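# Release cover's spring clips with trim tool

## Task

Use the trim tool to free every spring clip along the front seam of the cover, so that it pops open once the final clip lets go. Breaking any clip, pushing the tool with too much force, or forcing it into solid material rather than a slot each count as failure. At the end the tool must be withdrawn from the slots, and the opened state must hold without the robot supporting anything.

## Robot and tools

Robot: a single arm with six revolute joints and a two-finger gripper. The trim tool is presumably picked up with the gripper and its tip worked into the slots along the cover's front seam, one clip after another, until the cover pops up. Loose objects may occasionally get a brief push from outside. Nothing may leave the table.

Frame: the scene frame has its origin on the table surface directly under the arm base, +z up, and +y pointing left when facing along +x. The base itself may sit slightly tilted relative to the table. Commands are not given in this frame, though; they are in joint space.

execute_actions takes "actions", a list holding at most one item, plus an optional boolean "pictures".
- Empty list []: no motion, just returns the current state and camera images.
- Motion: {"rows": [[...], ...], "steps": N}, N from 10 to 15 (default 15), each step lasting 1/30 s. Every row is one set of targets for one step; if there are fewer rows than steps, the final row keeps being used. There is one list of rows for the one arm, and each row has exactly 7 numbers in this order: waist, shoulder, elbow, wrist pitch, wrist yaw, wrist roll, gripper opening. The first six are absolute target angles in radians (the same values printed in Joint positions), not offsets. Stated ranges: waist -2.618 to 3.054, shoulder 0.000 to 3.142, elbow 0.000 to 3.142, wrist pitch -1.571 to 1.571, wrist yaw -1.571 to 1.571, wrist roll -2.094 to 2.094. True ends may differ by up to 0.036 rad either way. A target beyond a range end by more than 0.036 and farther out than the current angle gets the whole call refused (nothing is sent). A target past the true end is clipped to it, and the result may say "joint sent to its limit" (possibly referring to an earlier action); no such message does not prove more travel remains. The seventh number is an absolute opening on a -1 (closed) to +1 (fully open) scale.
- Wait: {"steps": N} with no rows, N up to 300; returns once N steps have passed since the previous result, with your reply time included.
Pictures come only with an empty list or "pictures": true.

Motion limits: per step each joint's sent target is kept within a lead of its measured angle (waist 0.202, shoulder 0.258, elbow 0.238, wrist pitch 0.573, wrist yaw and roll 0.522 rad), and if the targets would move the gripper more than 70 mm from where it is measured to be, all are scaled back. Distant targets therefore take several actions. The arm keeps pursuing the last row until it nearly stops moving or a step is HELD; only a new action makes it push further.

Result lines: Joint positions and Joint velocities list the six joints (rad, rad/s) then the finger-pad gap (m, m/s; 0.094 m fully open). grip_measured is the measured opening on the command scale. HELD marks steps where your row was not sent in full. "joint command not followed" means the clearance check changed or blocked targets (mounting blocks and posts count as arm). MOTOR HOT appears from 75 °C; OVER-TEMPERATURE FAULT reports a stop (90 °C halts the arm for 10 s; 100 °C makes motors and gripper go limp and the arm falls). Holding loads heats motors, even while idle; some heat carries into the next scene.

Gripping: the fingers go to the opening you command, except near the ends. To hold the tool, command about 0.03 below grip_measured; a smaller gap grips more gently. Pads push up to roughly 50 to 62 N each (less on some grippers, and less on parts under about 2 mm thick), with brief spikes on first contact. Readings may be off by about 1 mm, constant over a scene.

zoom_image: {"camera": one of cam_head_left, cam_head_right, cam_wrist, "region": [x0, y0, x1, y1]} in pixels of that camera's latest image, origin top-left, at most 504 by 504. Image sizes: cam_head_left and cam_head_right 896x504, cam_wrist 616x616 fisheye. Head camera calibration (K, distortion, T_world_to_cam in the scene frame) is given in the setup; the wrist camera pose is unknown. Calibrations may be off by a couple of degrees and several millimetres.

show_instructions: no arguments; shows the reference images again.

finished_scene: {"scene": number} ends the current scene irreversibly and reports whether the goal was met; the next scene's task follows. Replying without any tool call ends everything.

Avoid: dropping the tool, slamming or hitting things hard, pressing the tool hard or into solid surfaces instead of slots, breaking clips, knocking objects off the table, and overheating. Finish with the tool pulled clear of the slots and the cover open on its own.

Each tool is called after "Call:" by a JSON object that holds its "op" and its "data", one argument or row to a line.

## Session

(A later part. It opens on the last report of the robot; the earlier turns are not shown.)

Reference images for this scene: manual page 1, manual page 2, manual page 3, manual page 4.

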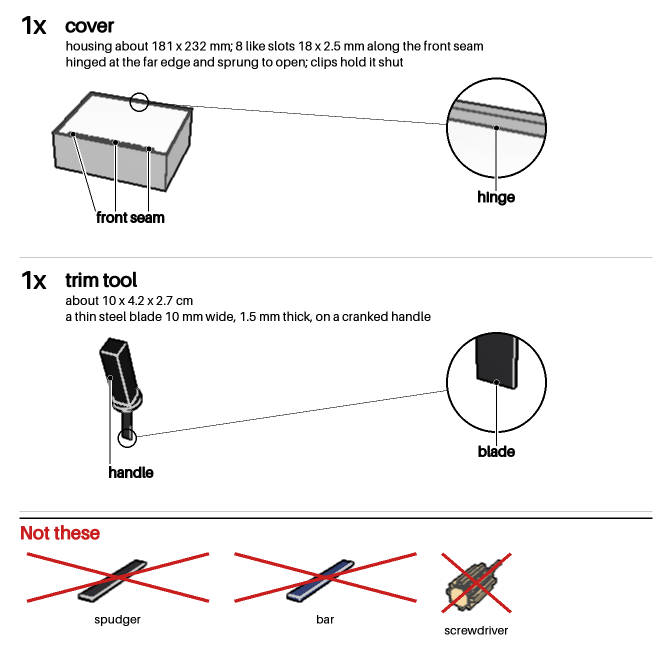

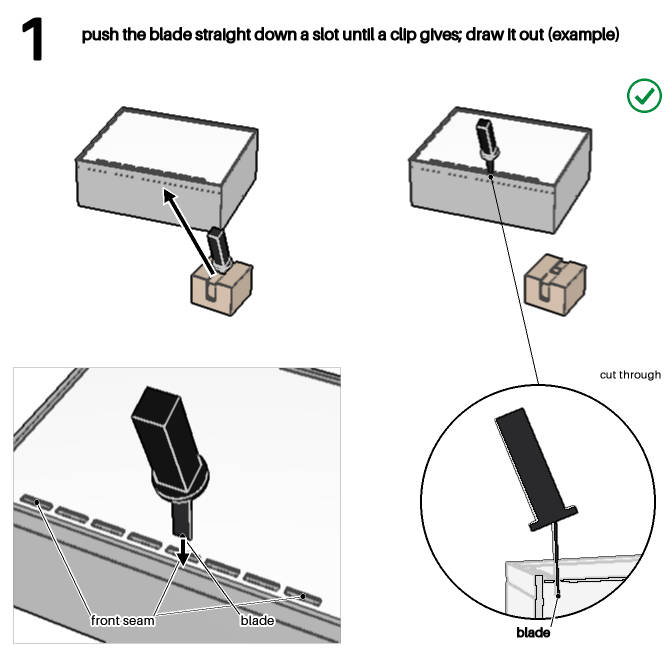

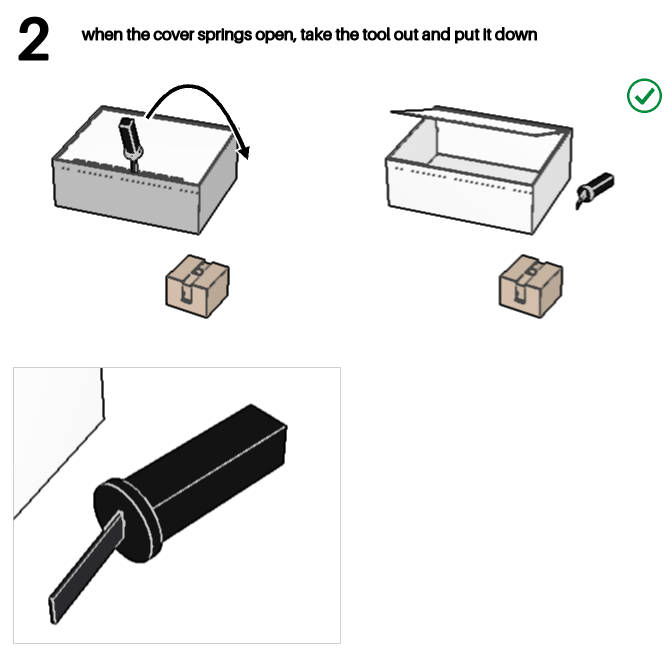

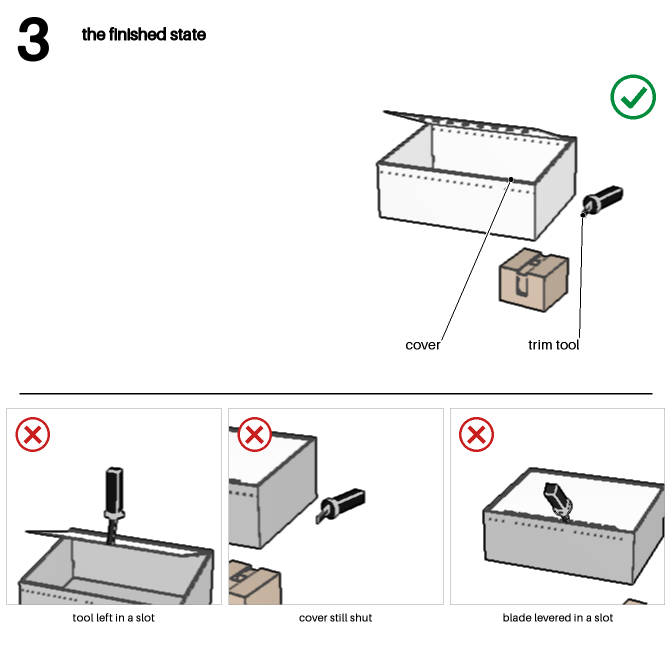

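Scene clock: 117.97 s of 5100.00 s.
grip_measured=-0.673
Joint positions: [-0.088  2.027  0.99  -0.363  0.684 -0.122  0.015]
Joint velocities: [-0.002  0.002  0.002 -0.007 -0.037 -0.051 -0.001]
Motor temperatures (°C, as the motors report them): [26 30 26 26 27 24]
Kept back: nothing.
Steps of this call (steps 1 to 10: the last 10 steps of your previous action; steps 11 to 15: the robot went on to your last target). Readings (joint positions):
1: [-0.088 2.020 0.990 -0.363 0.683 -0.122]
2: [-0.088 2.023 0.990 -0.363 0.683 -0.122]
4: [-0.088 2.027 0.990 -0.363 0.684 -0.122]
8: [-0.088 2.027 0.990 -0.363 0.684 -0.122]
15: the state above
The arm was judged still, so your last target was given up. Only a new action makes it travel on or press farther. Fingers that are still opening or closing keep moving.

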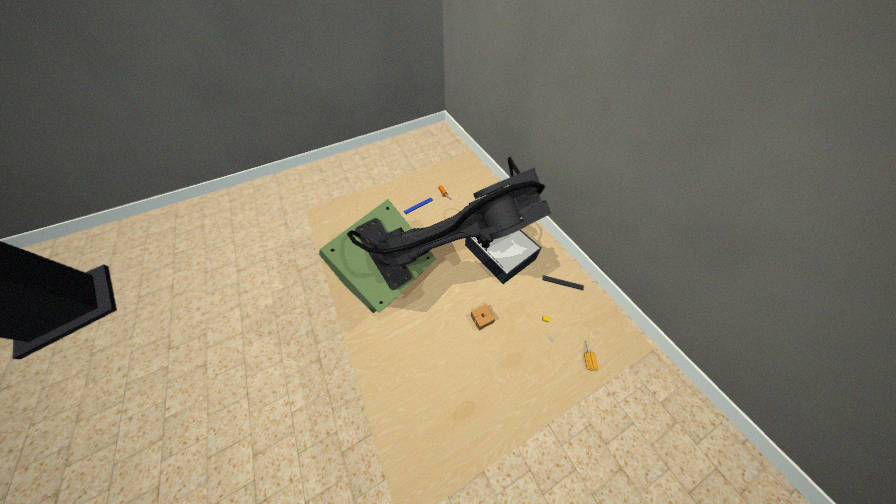

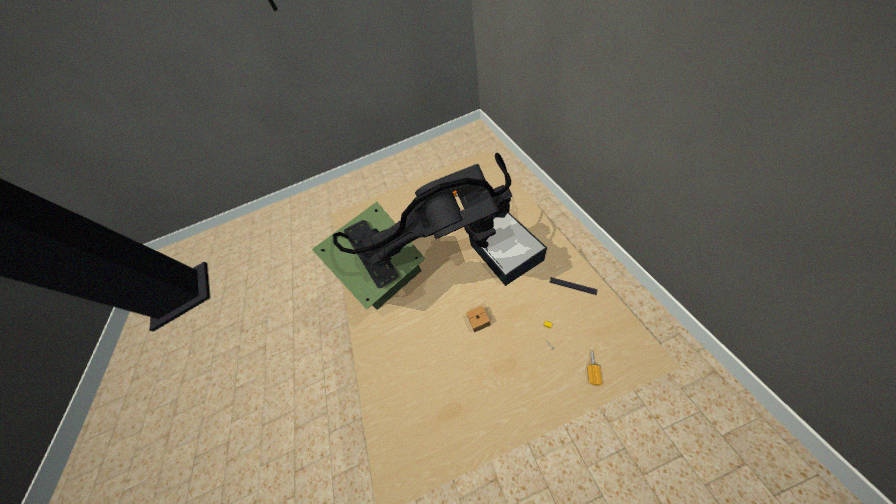

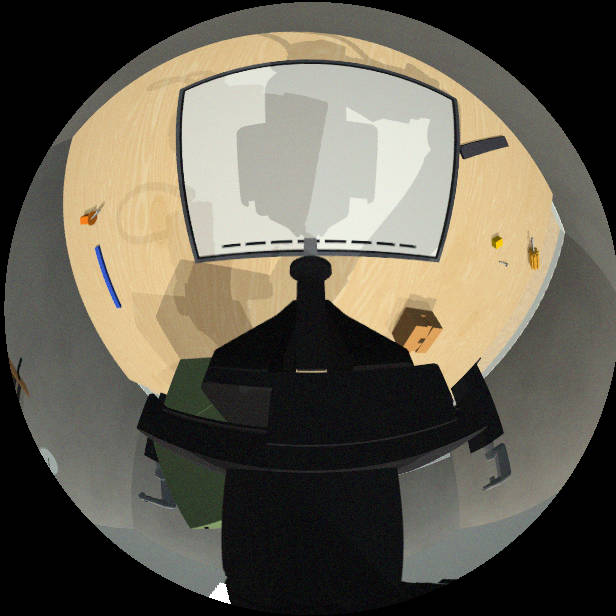

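Call:
{"op": "execute_actions", "data": {
  "actions": [
    {"rows":[[-0.088,1.997,0.99,-0.379,0.683,-0.123,-0.71],[-0.088,1.997,0.99,-0.385,0.683,-0.123,-0.71],[-0.088,1.998,0.99,-0.387,0.683,-0.123,-0.71],[-0.088,2.0,0.99,-0.388,0.683,-0.123,-0.71],[-0.088,2.001,0.99,-0.388,0.683,-0.123,-0.71],[-0.088,2.001,0.99,-0.387,0.683,-0.123,-0.71]],"steps":12}
  ]
}}

Call:
{"op": "execute_actions", "data": {
  "actions": [
    {"steps":15}
  ],
  "pictures": true
}}

Call:
{"op": "zoom_image", "data": {
  "camera": "cam_wrist",
  "region": [260, 205, 360, 265]
}}

Scene clock: 118.73 s of 5100.00 s.
grip_measured=-0.673
Joint positions: [-0.088  2.023  0.99  -0.365  0.684 -0.122  0.015]
Joint velocities: [-0.007 -0.09  -0.012  0.022 -0.051 -0.066  0.002]
Motor temperatures (°C, as the motors report them): [26 30 26 26 27 24]
Steps of this call (steps 1 to 21: nothing new was sent; steps 22 to 23: the first 2 steps of this action). Readings (joint positions):
22: [-0.088 2.025 0.990 -0.363 0.684 -0.122]
23: the state above

Scene clock: 119.23 s of 5100.00 s.
grip_measured=-0.673
Joint positions: [-0.088  2.018  0.99  -0.369  0.684 -0.122  0.015]
Joint velocities: [-0.007 -0.002  0.012 -0.051 -0.037  0.066 -0.   ]
Motor temperatures (°C, as the motors report them): [26 30 26 26 27 24]
Kept back: nothing.
Steps of this call (steps 1 to 10: the last 10 steps of your previous action; steps 11 to 15: the robot went on to your last target). Readings (joint positions):
1: [-0.088 2.021 0.990 -0.366 0.684 -0.122]
2: [-0.088 2.019 0.990 -0.366 0.684 -0.122]
4: [-0.088 2.018 0.990 -0.366 0.684 -0.122]
8: [-0.088 2.018 0.990 -0.368 0.684 -0.122]
15: the state above
The arm was judged still, so your last target was given up. Only a new action makes it travel on or press farther. Fingers that are still opening or closing keep moving.

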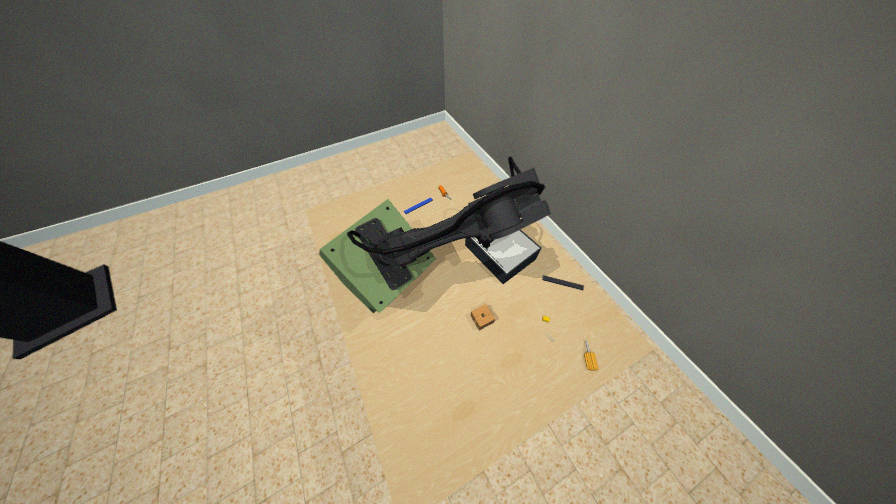

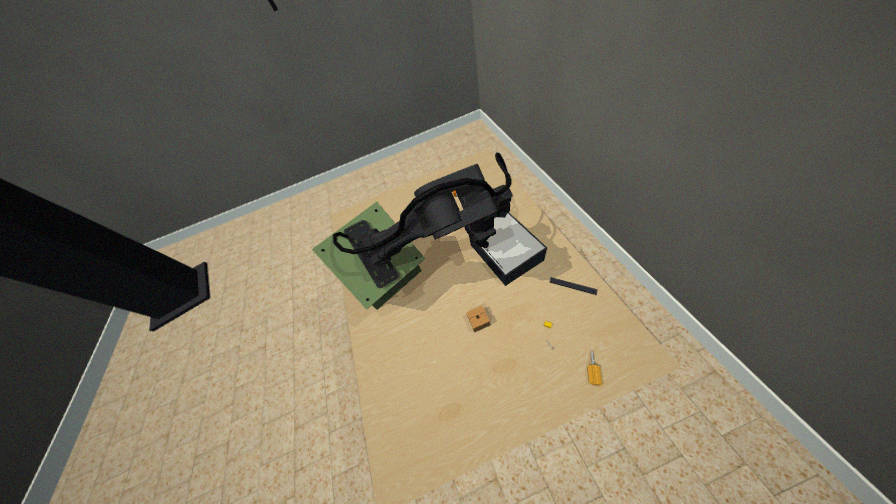

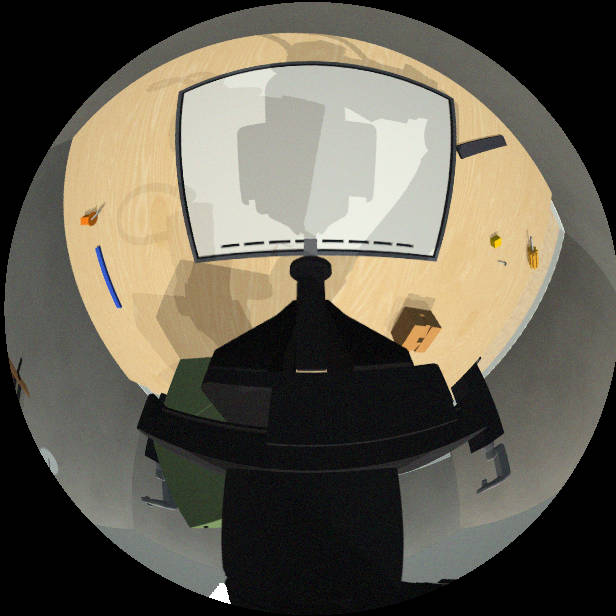

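Region (260, 205, 360, 265) of cam_wrist's 616x616 image, scaled by 5.040, with more detail than that image has; it fills the top 302 rows of this view, and the rest is white.

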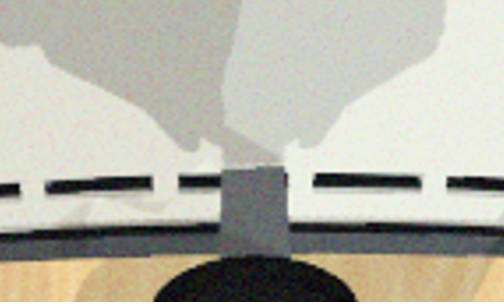

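Call:
{"op": "execute_actions", "data": {
  "actions": [
    {"rows":[[-0.088,2.031,0.99,-0.369,0.683,-0.123,-0.71],[-0.088,2.045,0.99,-0.369,0.683,-0.123,-0.71],[-0.088,2.048,0.99,-0.369,0.683,-0.123,-0.71],[-0.088,2.049,0.99,-0.369,0.683,-0.123,-0.71]],"steps":12}
  ]
}}

Call:
{"op": "execute_actions", "data": {
  "actions": [
    {"steps":15}
  ],
  "pictures": true
}}

Call:
{"op": "zoom_image", "data": {
  "camera": "cam_wrist",
  "region": [260, 205, 360, 265]
}}

Scene clock: 119.63 s of 5100.00 s.
grip_measured=-0.673
Joint positions: [-0.088  2.018  0.99  -0.369  0.684 -0.122  0.015]
Joint velocities: [ 0.002  0.037 -0.012 -0.066 -0.037 -0.051 -0.   ]
Motor temperatures (°C, as the motors report them): [26 30 26 26 27 24]
Steps of this call (steps 1 to 10: nothing new was sent; steps 11 to 12: the first 2 steps of this action). Readings (joint positions):
11: [-0.088 2.018 0.990 -0.369 0.684 -0.122]
12: the state above

Scene clock: 120.13 s of 5100.00 s.
grip_measured=-0.673
Joint positions: [-0.088  2.033  0.99  -0.368  0.684 -0.122  0.015]
Joint velocities: [-0.022 -0.007 -0.002 -0.066  0.037 -0.081 -0.001]
Motor temperatures (°C, as the motors report them): [26 30 26 26 27 24]
Kept back: nothing.
Steps of this call (steps 1 to 10: the last 10 steps of your previous action; steps 11 to 15: the robot went on to your last target). Readings (joint positions):
1: [-0.088 2.021 0.990 -0.369 0.684 -0.122]
2: [-0.088 2.024 0.990 -0.369 0.684 -0.122]
4: [-0.088 2.031 0.990 -0.369 0.684 -0.122]
8: [-0.088 2.033 0.990 -0.368 0.684 -0.122]
15: the state above

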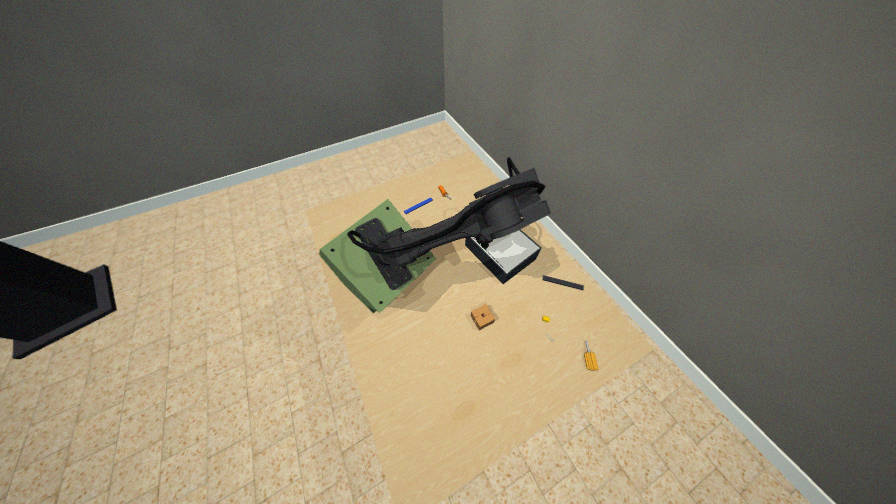

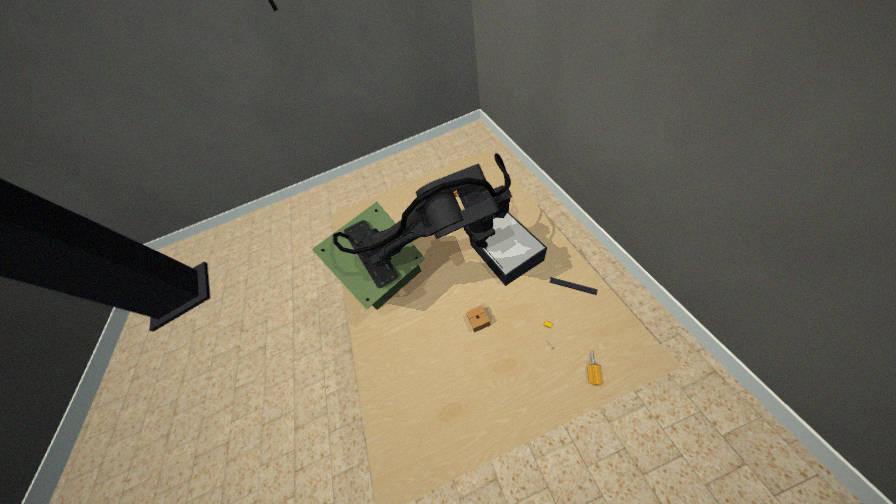

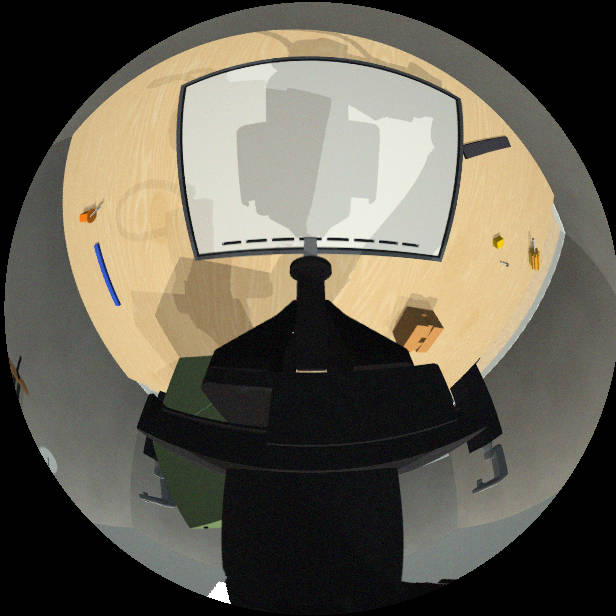

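Region (260, 205, 360, 265) of cam_wrist's 616x616 image, scaled by 5.040, with more detail than that image has; it fills the top 302 rows of this view, and the rest is white.

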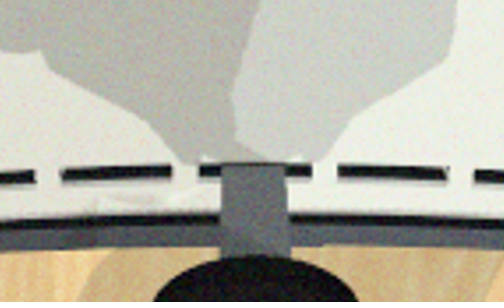

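Inside slot 4. Same insertion ramp.

Call:
{"op": "execute_actions", "data": {
  "actions": [
    {"rows":[[-0.088,2.046,0.99,-0.352,0.683,-0.123,-0.71],[-0.09,2.056,0.99,-0.343,0.683,-0.123,-0.71],[-0.092,2.06,0.99,-0.341,0.683,-0.123,-0.71],[-0.094,2.06,0.99,-0.34,0.683,-0.123,-0.71],[-0.096,2.061,0.99,-0.339,0.683,-0.123,-0.71],[-0.098,2.062,0.99,-0.337,0.683,-0.123,-0.71],[-0.099,2.064,0.99,-0.335,0.683,-0.123,-0.71],[-0.1,2.066,0.99,-0.333,0.683,-0.123,-0.71],[-0.1,2.068,0.99,-0.331,0.683,-0.123,-0.71],[-0.101,2.07,0.99,-0.329,0.683,-0.123,-0.71],[-0.101,2.072,0.99,-0.327,0.683,-0.123,-0.71],[-0.101,2.074,0.99,-0.325,0.683,-0.123,-0.71]],"steps":15}
  ]
}}

Call:
{"op": "execute_actions", "data": {
  "actions": [
    {"steps":15}
  ]
}}

Scene clock: 121.00 s of 5100.00 s.
grip_measured=-0.673
Joint positions: [-0.089  2.039  0.99  -0.36   0.684 -0.122  0.015]
Joint velocities: [-0.012  0.085  0.012 -0.007 -0.007 -0.051 -0.   ]
Motor temperatures (°C, as the motors report them): [26 30 26 26 27 24]
Steps of this call (steps 1 to 15: the robot went on to your last target; steps 16 to 21: nothing new was sent; steps 22 to 26: the first 5 steps of this action). Readings (joint positions):
22: [-0.088 2.033 0.990 -0.367 0.684 -0.122]
23: [-0.088 2.033 0.990 -0.366 0.684 -0.122]
25: [-0.088 2.036 0.990 -0.362 0.684 -0.122]
26: the state above

Scene clock: 121.50 s of 5100.00 s.
grip_measured=-0.673
Joint positions: [-0.092  2.047  0.99  -0.35   0.684 -0.122  0.015]
Joint velocities: [-0.007  0.002 -0.012  0.066 -0.051  0.007  0.   ]
Motor temperatures (°C, as the motors report them): [26 30 26 26 27 24]
Kept back: nothing.
Steps of this call (steps 1 to 10: the last 10 steps of your previous action; steps 11 to 15: the robot went on to your last target). Readings (joint positions):
1: [-0.089 2.042 0.990 -0.357 0.684 -0.122]
2: [-0.091 2.044 0.990 -0.354 0.684 -0.122]
4: [-0.092 2.046 0.990 -0.352 0.684 -0.122]
8: [-0.092 2.047 0.990 -0.350 0.684 -0.122]
15: the state above

Call:
{"op": "execute_actions", "data": {
  "actions": []
}}

Scene clock: 123.43 s of 5100.00 s.
grip_measured=-0.673
Joint positions: [-0.092  2.047  0.99  -0.35   0.684 -0.122  0.015]
Joint velocities: [ 0.002 -0.002  0.002 -0.037  0.022 -0.022  0.001]
Motor temperatures (°C, as the motors report them): [26 30 26 26 27 24]
Kept back: nothing.
Steps of this call (steps 1 to 15: the robot went on to your last target; steps 16 to 58: nothing new was sent). Readings (joint positions):
1: [-0.092 2.047 0.990 -0.350 0.684 -0.122]
2: [-0.092 2.047 0.990 -0.350 0.684 -0.122]
4: [-0.092 2.047 0.990 -0.350 0.684 -0.122]
8: [-0.092 2.047 0.990 -0.350 0.684 -0.122]
58: the state above
The arm was judged still, so your last target was given up. Only a new action makes it travel on or press farther. Fingers that are still opening or closing keep moving.

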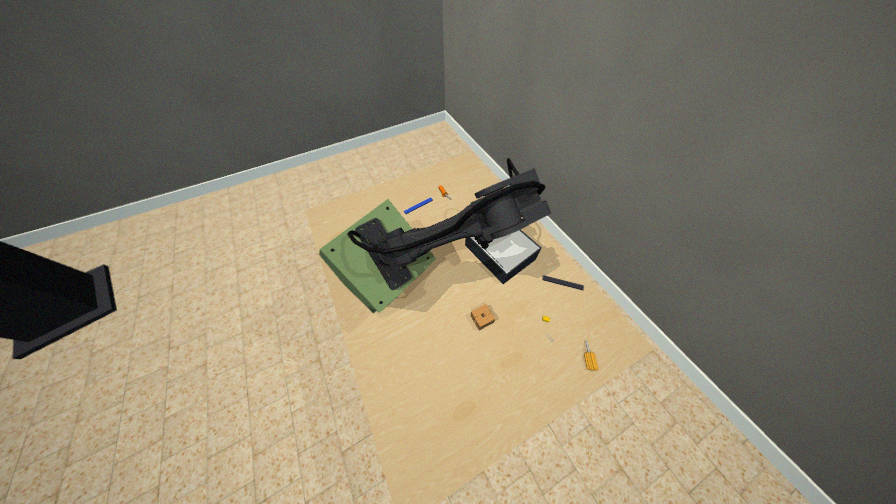

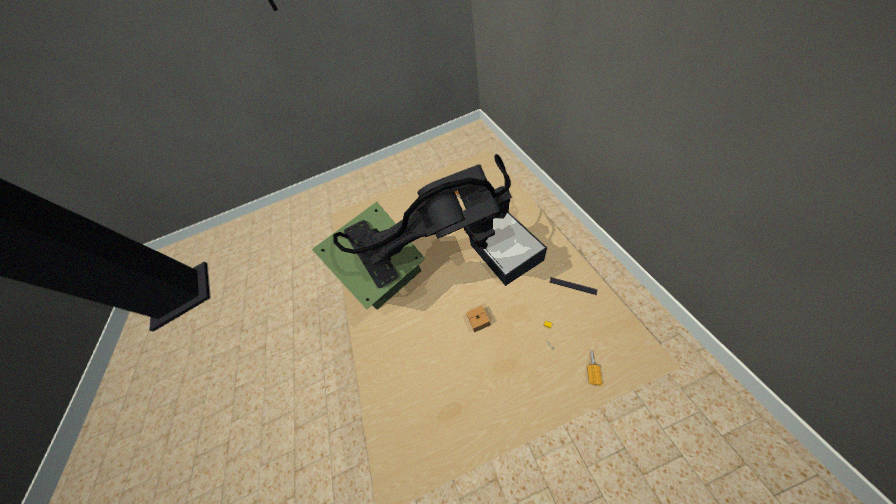

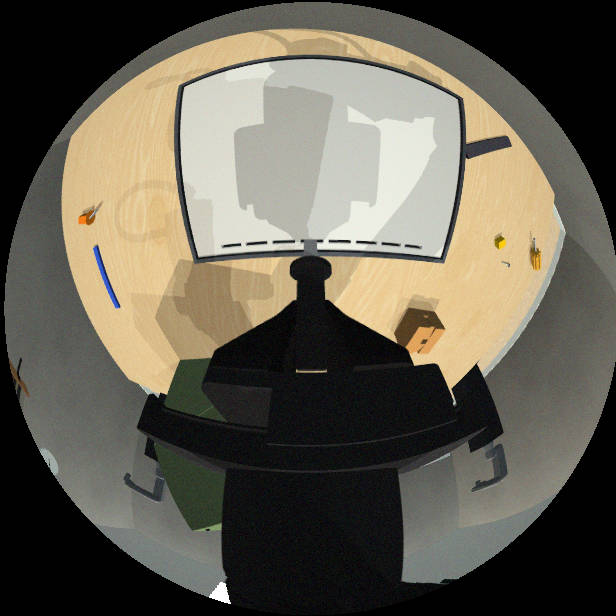

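Call:
{"op": "execute_actions", "data": {
  "actions": [
    {"rows":[[-0.100,2.072,0.990,-0.325,0.684,-0.122,-0.71],[-0.101,2.076,0.990,-0.324,0.684,-0.122,-0.71],[-0.101,2.079,0.990,-0.323,0.684,-0.122,-0.71],[-0.102,2.082,0.990,-0.322,0.684,-0.122,-0.71],[-0.102,2.085,0.990,-0.321,0.684,-0.122,-0.71],[-0.102,2.087,0.990,-0.320,0.684,-0.122,-0.71],[-0.102,2.089,0.990,-0.320,0.684,-0.122,-0.71],[-0.102,2.091,0.990,-0.320,0.684,-0.122,-0.71],[-0.102,2.092,0.990,-0.320,0.684,-0.122,-0.71]],"steps":12}
  ]
}}

Scene clock: 123.90 s of 5100.00 s.
grip_measured=-0.673
Joint positions: [-0.092  2.047  0.99  -0.35   0.684 -0.122  0.015]
Joint velocities: [ 0.002  0.007 -0.027 -0.007 -0.007 -0.022 -0.001]
Motor temperatures (°C, as the motors report them): [26 30 26 26 27 24]
Steps of this call (steps 1 to 12: nothing new was sent; steps 13 to 14: the first 2 steps of this action). Readings (joint positions):
13: [-0.092 2.047 0.990 -0.350 0.684 -0.122]
14: the state above

Call:
{"op": "execute_actions", "data": {
  "actions": [
    {"steps":10}
  ]
}}

Scene clock: 125.20 s of 5100.00 s.
grip_measured=-0.673
Joint positions: [-0.092  2.053  0.99  -0.346  0.688 -0.122  0.015]
Joint velocities: [ 0.002 -0.012  0.012 -0.022  0.066 -0.051  0.   ]
Motor temperatures (°C, as the motors report them): [26 30 26 26 27 24]
Kept back: nothing.
Steps of this call (steps 1 to 10: the last 10 steps of your previous action; steps 11 to 15: the robot went on to your last target; steps 16 to 39: nothing new was sent). Readings (joint positions):
1: [-0.092 2.047 0.990 -0.350 0.684 -0.122]
2: [-0.092 2.047 0.990 -0.350 0.684 -0.122]
4: [-0.092 2.050 0.990 -0.348 0.686 -0.122]
8: [-0.092 2.053 0.990 -0.346 0.688 -0.122]
39: the state above
The arm was judged still, so your last target was given up. Only a new action makes it travel on or press farther. Fingers that are still opening or closing keep moving.

Call:
{"op": "execute_actions", "data": {
  "actions": [
    {"rows":[[-0.103,2.088,0.990,-0.319,0.684,-0.122,-0.71],[-0.104,2.092,0.990,-0.318,0.684,-0.122,-0.71],[-0.104,2.095,0.990,-0.317,0.684,-0.122,-0.71],[-0.104,2.097,0.990,-0.316,0.684,-0.122,-0.71],[-0.104,2.099,0.990,-0.316,0.684,-0.122,-0.71]],"steps":12}
  ]
}}

Call:
{"op": "execute_actions", "data": {
  "actions": [
    {"steps":10}
  ]
}}

Scene clock: 125.80 s of 5100.00 s.
grip_measured=-0.673
Joint positions: [-0.092  2.053  0.99  -0.346  0.688 -0.122  0.015]
Joint velocities: [-0.002  0.002 -0.022 -0.022 -0.022 -0.081 -0.   ]
Motor temperatures (°C, as the motors report them): [26 30 26 26 27 24]
Steps of this call (steps 1 to 16: nothing new was sent; steps 17 to 18: the first 2 steps of this action). Readings (joint positions):
17: [-0.092 2.053 0.990 -0.346 0.688 -0.122]
18: the state above

Scene clock: 126.13 s of 5100.00 s.
grip_measured=-0.673
Joint positions: [-0.092  2.053  0.99  -0.346  0.688 -0.122  0.015]
Joint velocities: [ 0.002  0.007 -0.002 -0.037  0.051  0.022  0.   ]
Motor temperatures (°C, as the motors report them): [26 30 26 26 27 24]
Kept back: nothing.
Steps of this call (steps 1 to 10: the last 10 steps of your previous action). Readings (joint positions):
1: [-0.092 2.053 0.990 -0.346 0.688 -0.122]
2: [-0.092 2.053 0.990 -0.346 0.688 -0.122]
4: [-0.092 2.053 0.990 -0.346 0.688 -0.122]
8: [-0.092 2.053 0.990 -0.346 0.688 -0.122]
10: the state above

Call:
{"op": "execute_actions", "data": {
  "actions": [
    {"rows":[[-0.096,2.065,0.990,-0.335,0.684,-0.122,-0.71]],"steps":10}
  ],
  "pictures": true
}}

Call:
{"op": "show_instructions", "data": {

}}

Scene clock: 126.77 s of 5100.00 s.
grip_measured=-0.673
Joint positions: [-0.092  2.053  0.99  -0.346  0.688 -0.122  0.015]
Joint velocities: [-0.007  0.002 -0.002 -0.081 -0.007 -0.022  0.   ]
Motor temperatures (°C, as the motors report them): [26 30 26 26 27 24]
Kept back: the last 10 steps of this action.
Steps of this call (steps 1 to 15: the robot went on to your last target; steps 16 to 19: nothing new was sent). Readings (joint positions):
1: [-0.092 2.053 0.990 -0.346 0.688 -0.122]
2: [-0.092 2.053 0.990 -0.346 0.688 -0.122]
4: [-0.092 2.053 0.990 -0.346 0.688 -0.122]
8: [-0.092 2.053 0.990 -0.346 0.688 -0.122]
19: the state above

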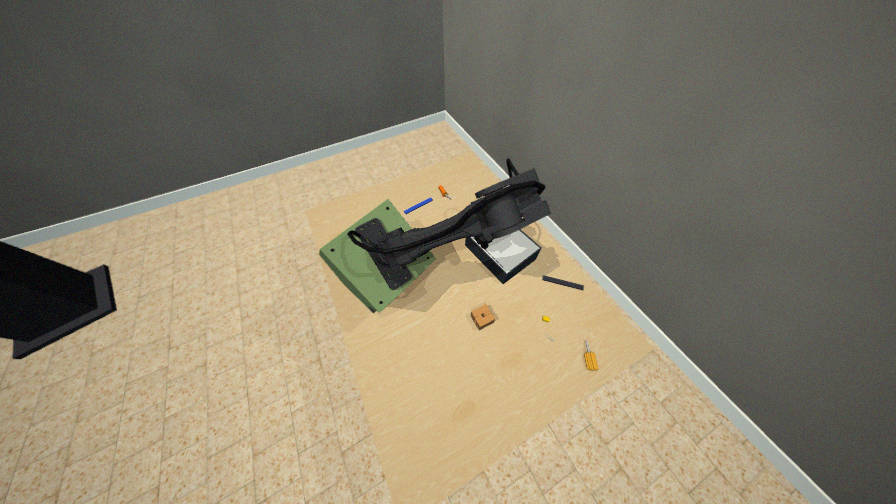

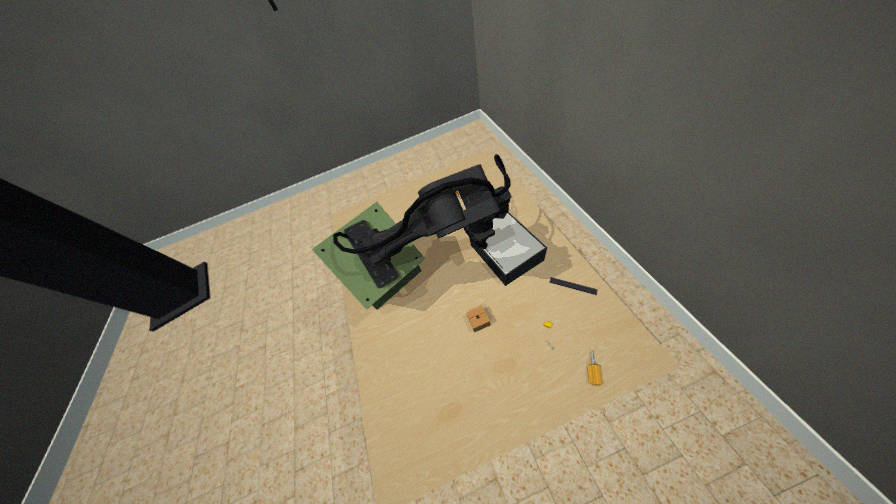

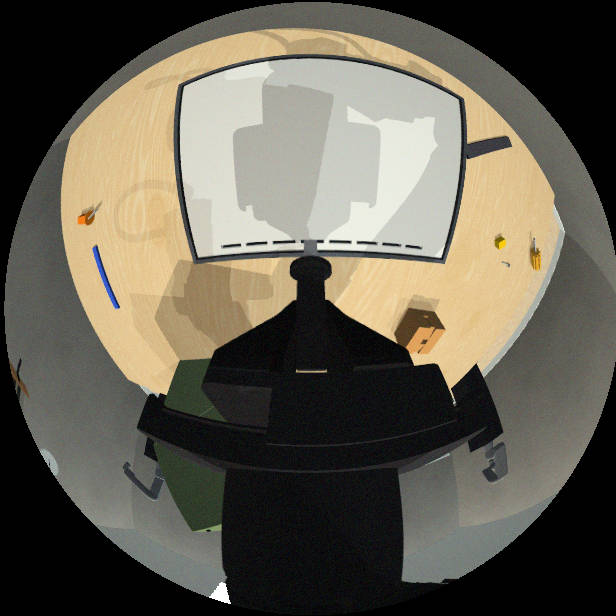

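Reference images for this scene: manual page 1, manual page 2, manual page 3, manual page 4.

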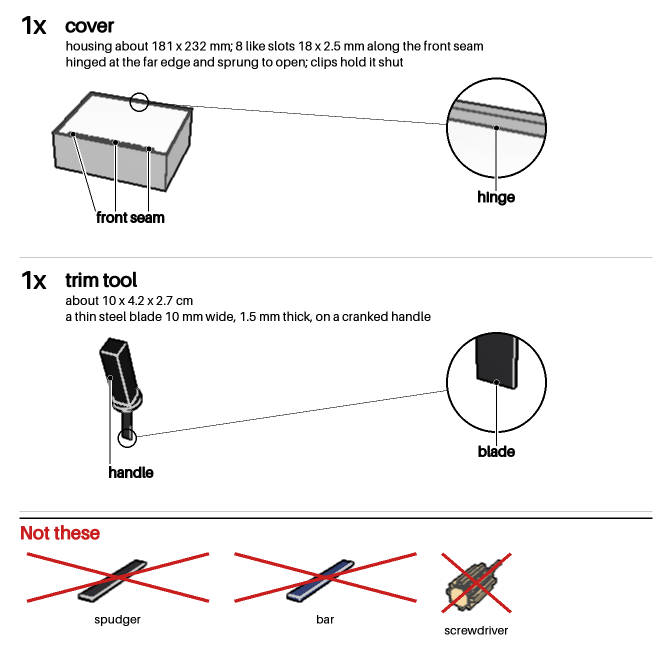

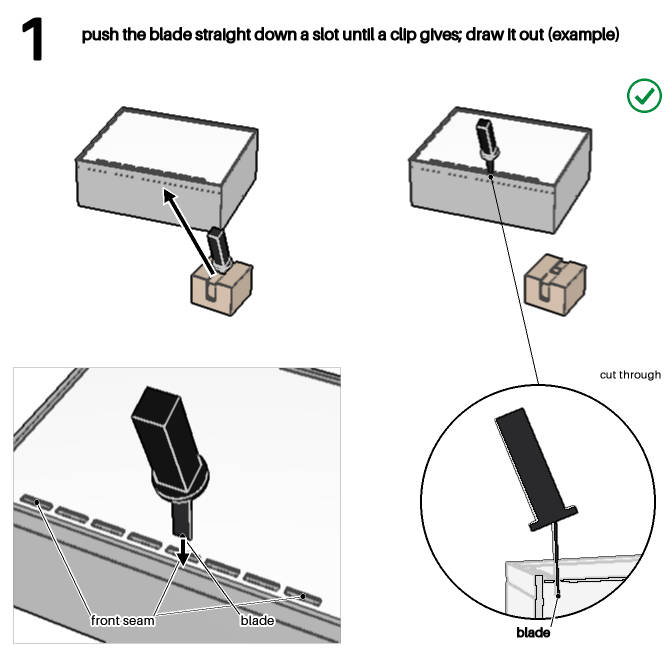

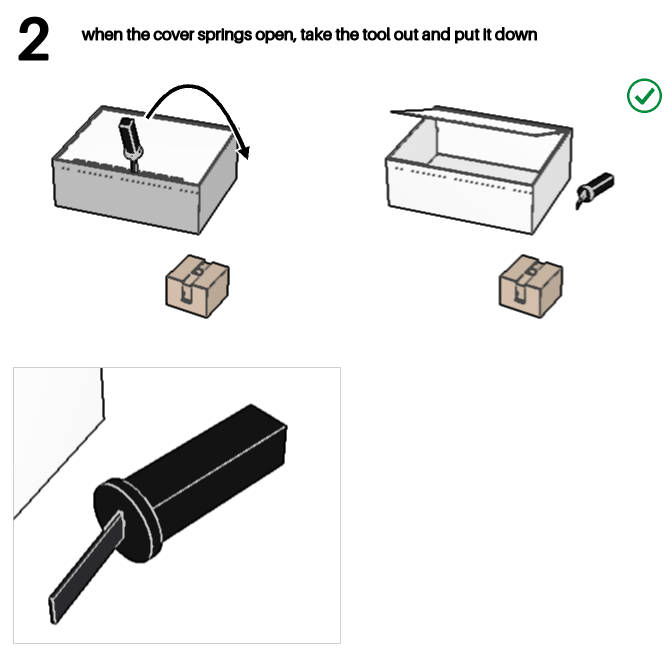

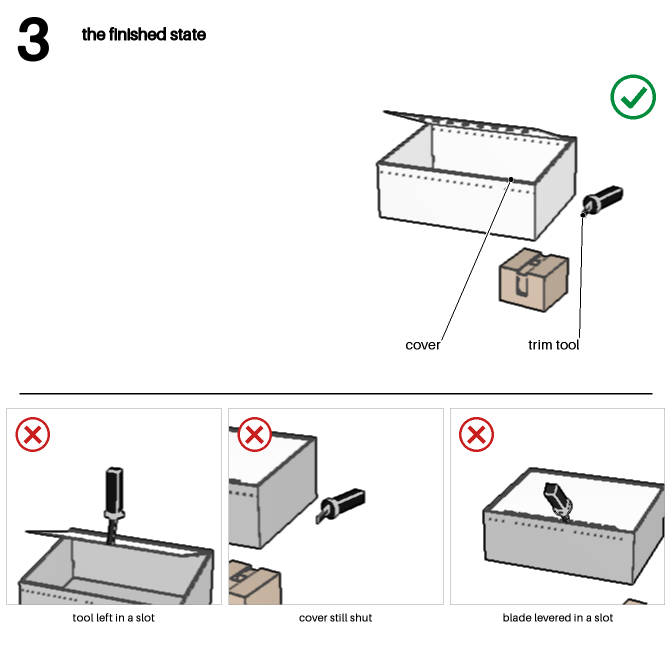

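Call:
{"op": "execute_actions", "data": {
  "actions": [
    {"rows":[[-0.102,2.070,0.990,-0.326,0.684,-0.122,-0.71],[-0.106,2.070,0.990,-0.326,0.684,-0.122,-0.71],[-0.109,2.071,0.990,-0.325,0.684,-0.122,-0.71],[-0.112,2.072,0.990,-0.325,0.684,-0.122,-0.71],[-0.114,2.073,0.990,-0.324,0.684,-0.122,-0.71],[-0.116,2.074,0.990,-0.324,0.684,-0.122,-0.71],[-0.117,2.075,0.990,-0.324,0.684,-0.122,-0.71],[-0.118,2.076,0.990,-0.324,0.684,-0.122,-0.71]],"steps":12}
  ]
}}

Call:
{"op": "execute_actions", "data": {
  "actions": [
    {"steps":10}
  ]
}}

Scene clock: 128.07 s of 5100.00 s.
grip_measured=-0.673
Joint positions: [-0.092  2.053  0.99  -0.346  0.688 -0.122  0.015]
Joint velocities: [-0.007 -0.002  0.007 -0.022 -0.022 -0.037  0.   ]
Motor temperatures (°C, as the motors report them): [26 30 26 26 27 24]
Steps of this call (steps 1 to 10: the last 10 steps of your previous action; steps 11 to 15: the robot went on to your last target; steps 16 to 37: nothing new was sent; steps 38 to 39: the first 2 steps of this action). Readings (joint positions):
38: [-0.092 2.053 0.990 -0.346 0.688 -0.122]
39: the state above

Scene clock: 128.40 s of 5100.00 s.
grip_measured=-0.673
Joint positions: [-0.092  2.053  0.99  -0.346  0.688 -0.122  0.015]
Joint velocities: [ 0.002 -0.012  0.002 -0.022 -0.022  0.051 -0.001]
Motor temperatures (°C, as the motors report them): [26 30 26 26 27 24]
Kept back: nothing.
Steps of this call (steps 1 to 10: the last 10 steps of your previous action). Readings (joint positions):
1: [-0.092 2.053 0.990 -0.346 0.688 -0.122]
2: [-0.092 2.053 0.990 -0.346 0.688 -0.122]
4: [-0.092 2.053 0.990 -0.346 0.688 -0.122]
8: [-0.092 2.053 0.990 -0.346 0.688 -0.122]
10: the state above

Call:
{"op": "zoom_image", "data": {
  "camera": "cam_wrist",
  "region": [210, 205, 410, 285]
}}

Region (210, 205, 410, 285) of cam_wrist's 616x616 image, scaled by 2.520, with more detail than that image has; it fills the top 202 rows of this view, and the rest is white.

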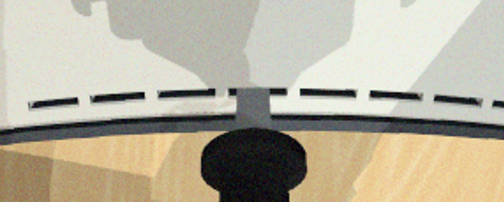

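Call:
{"op": "execute_actions", "data": {
  "actions": [
    {"rows":[[-0.108,2.090,0.990,-0.322,0.684,-0.122,-0.71],[-0.110,2.096,0.990,-0.321,0.684,-0.122,-0.71],[-0.112,2.101,0.990,-0.320,0.684,-0.122,-0.71],[-0.112,2.104,0.990,-0.320,0.684,-0.122,-0.71],[-0.112,2.105,0.990,-0.320,0.684,-0.122,-0.71],[-0.112,2.105,0.990,-0.320,0.684,-0.122,-0.71],[-0.112,2.105,0.990,-0.320,0.684,-0.122,-0.71],[-0.110,2.080,0.990,-0.322,0.684,-0.122,-0.71]],"steps":10}
  ]
}}

Call:
{"op": "execute_actions", "data": {
  "actions": [
    {"steps":10}
  ]
}}

Scene clock: 134.33 s of 5100.00 s.
grip_measured=-0.673
Joint positions: [-0.092  2.053  0.99  -0.346  0.688 -0.122  0.015]
Joint velocities: [-0.007 -0.017 -0.002  0.022  0.037 -0.022  0.   ]
Motor temperatures (°C, as the motors report them): [26 30 26 26 27 24]
Kept back: the last 10 steps of this action.
Steps of this call (steps 1 to 15: the robot went on to your last target; steps 16 to 90: nothing new was sent; then 2.93 s passed at rest). Readings (joint positions):
1: [-0.092 2.053 0.990 -0.346 0.688 -0.122]
2: [-0.092 2.053 0.990 -0.346 0.688 -0.122]
4: [-0.092 2.053 0.990 -0.346 0.688 -0.122]
8: [-0.092 2.053 0.990 -0.346 0.688 -0.122]
90: the state above

Scene clock: 134.67 s of 5100.00 s.
grip_measured=-0.673
Joint positions: [-0.097  2.064  0.99  -0.328  0.688 -0.122  0.015]
Joint velocities: [-0.007 -0.022  0.012 -0.051 -0.051  0.037 -0.   ]
Motor temperatures (°C, as the motors report them): [26 30 26 26 27 24]
Kept back: nothing.
Steps of this call (steps 1 to 10: the last 10 steps of your previous action). Readings (joint positions):
1: [-0.092 2.053 0.990 -0.346 0.688 -0.122]
2: [-0.092 2.053 0.990 -0.346 0.688 -0.122]
4: [-0.092 2.054 0.990 -0.345 0.688 -0.122]
8: [-0.096 2.064 0.990 -0.329 0.690 -0.122]
10: the state above

Call:
{"op": "execute_actions", "data": {
  "actions": [
    {"rows":[[-0.092,2.042,0.990,-0.345,0.684,-0.122,-0.71],[-0.088,2.033,0.990,-0.351,0.684,-0.122,-0.71],[-0.086,2.029,0.990,-0.355,0.684,-0.122,-0.71],[-0.084,2.026,0.990,-0.359,0.684,-0.122,-0.71],[-0.082,2.023,0.990,-0.363,0.684,-0.122,-0.71],[-0.080,2.020,0.990,-0.367,0.684,-0.122,-0.71],[-0.079,2.017,0.990,-0.371,0.684,-0.122,-0.71],[-0.078,2.014,0.990,-0.375,0.684,-0.122,-0.71],[-0.077,2.011,0.990,-0.379,0.684,-0.122,-0.71],[-0.076,2.008,0.990,-0.382,0.684,-0.122,-0.71],[-0.075,2.005,0.990,-0.385,0.684,-0.122,-0.71],[-0.074,2.002,0.990,-0.387,0.684,-0.122,-0.71],[-0.073,2.000,0.990,-0.389,0.684,-0.122,-0.71],[-0.072,1.999,0.990,-0.389,0.684,-0.122,-0.71]],"steps":15}
  ]
}}

Call:
{"op": "execute_actions", "data": {
  "actions": [
    {"steps":14}
  ],
  "pictures": true
}}

Scene clock: 135.60 s of 5100.00 s.
grip_measured=-0.673
Joint positions: [-0.097  2.057  0.99  -0.332  0.683 -0.122  0.015]
Joint velocities: [-0.012 -0.037 -0.002  0.022 -0.051 -0.007 -0.   ]
Motor temperatures (°C, as the motors report them): [26 30 26 26 27 24]
Steps of this call (steps 1 to 23: the robot went on to your last target; steps 24 to 28: the first 5 steps of this action). Readings (joint positions):
24: [-0.097 2.063 0.990 -0.328 0.688 -0.122]
25: [-0.097 2.061 0.990 -0.328 0.686 -0.122]
27: [-0.097 2.058 0.990 -0.330 0.684 -0.122]
28: the state above

Scene clock: 136.07 s of 5100.00 s.
grip_measured=-0.673
Joint positions: [-0.093  2.016  0.99  -0.369  0.678 -0.122  0.015]
Joint velocities: [ 0.022 -0.007 -0.002 -0.037 -0.007 -0.037  0.   ]
Motor temperatures (°C, as the motors report them): [26 30 26 26 27 24]
Kept back: nothing.
Steps of this call (steps 1 to 10: the last 10 steps of your previous action; steps 11 to 14: the robot went on to your last target). Readings (joint positions):
1: [-0.097 2.055 0.990 -0.334 0.682 -0.122]
2: [-0.097 2.053 0.990 -0.336 0.681 -0.122]
4: [-0.097 2.047 0.990 -0.343 0.679 -0.122]
8: [-0.095 2.028 0.990 -0.361 0.678 -0.122]
14: the state above

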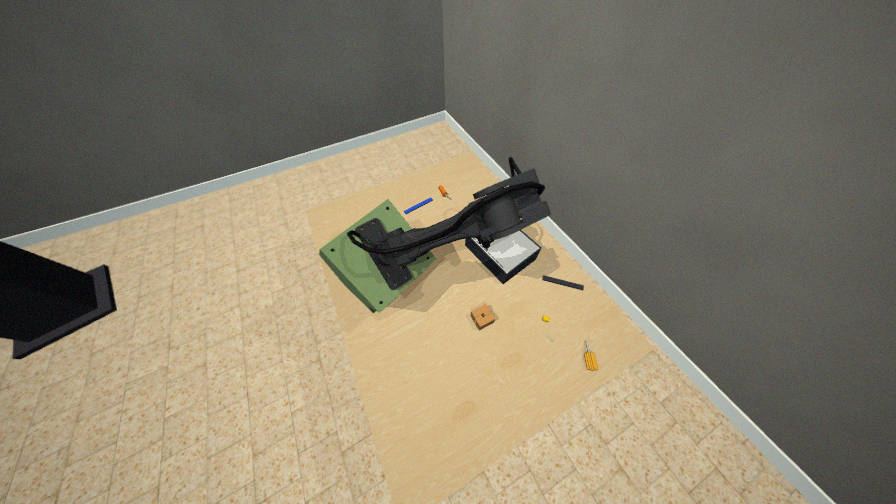

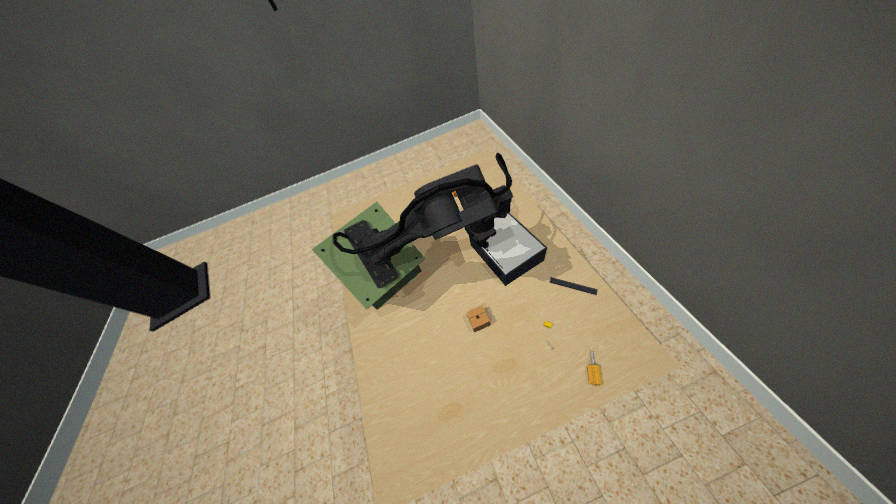

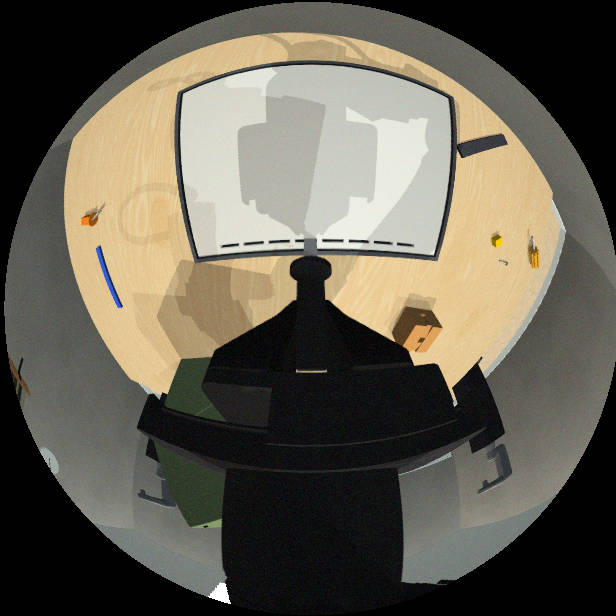

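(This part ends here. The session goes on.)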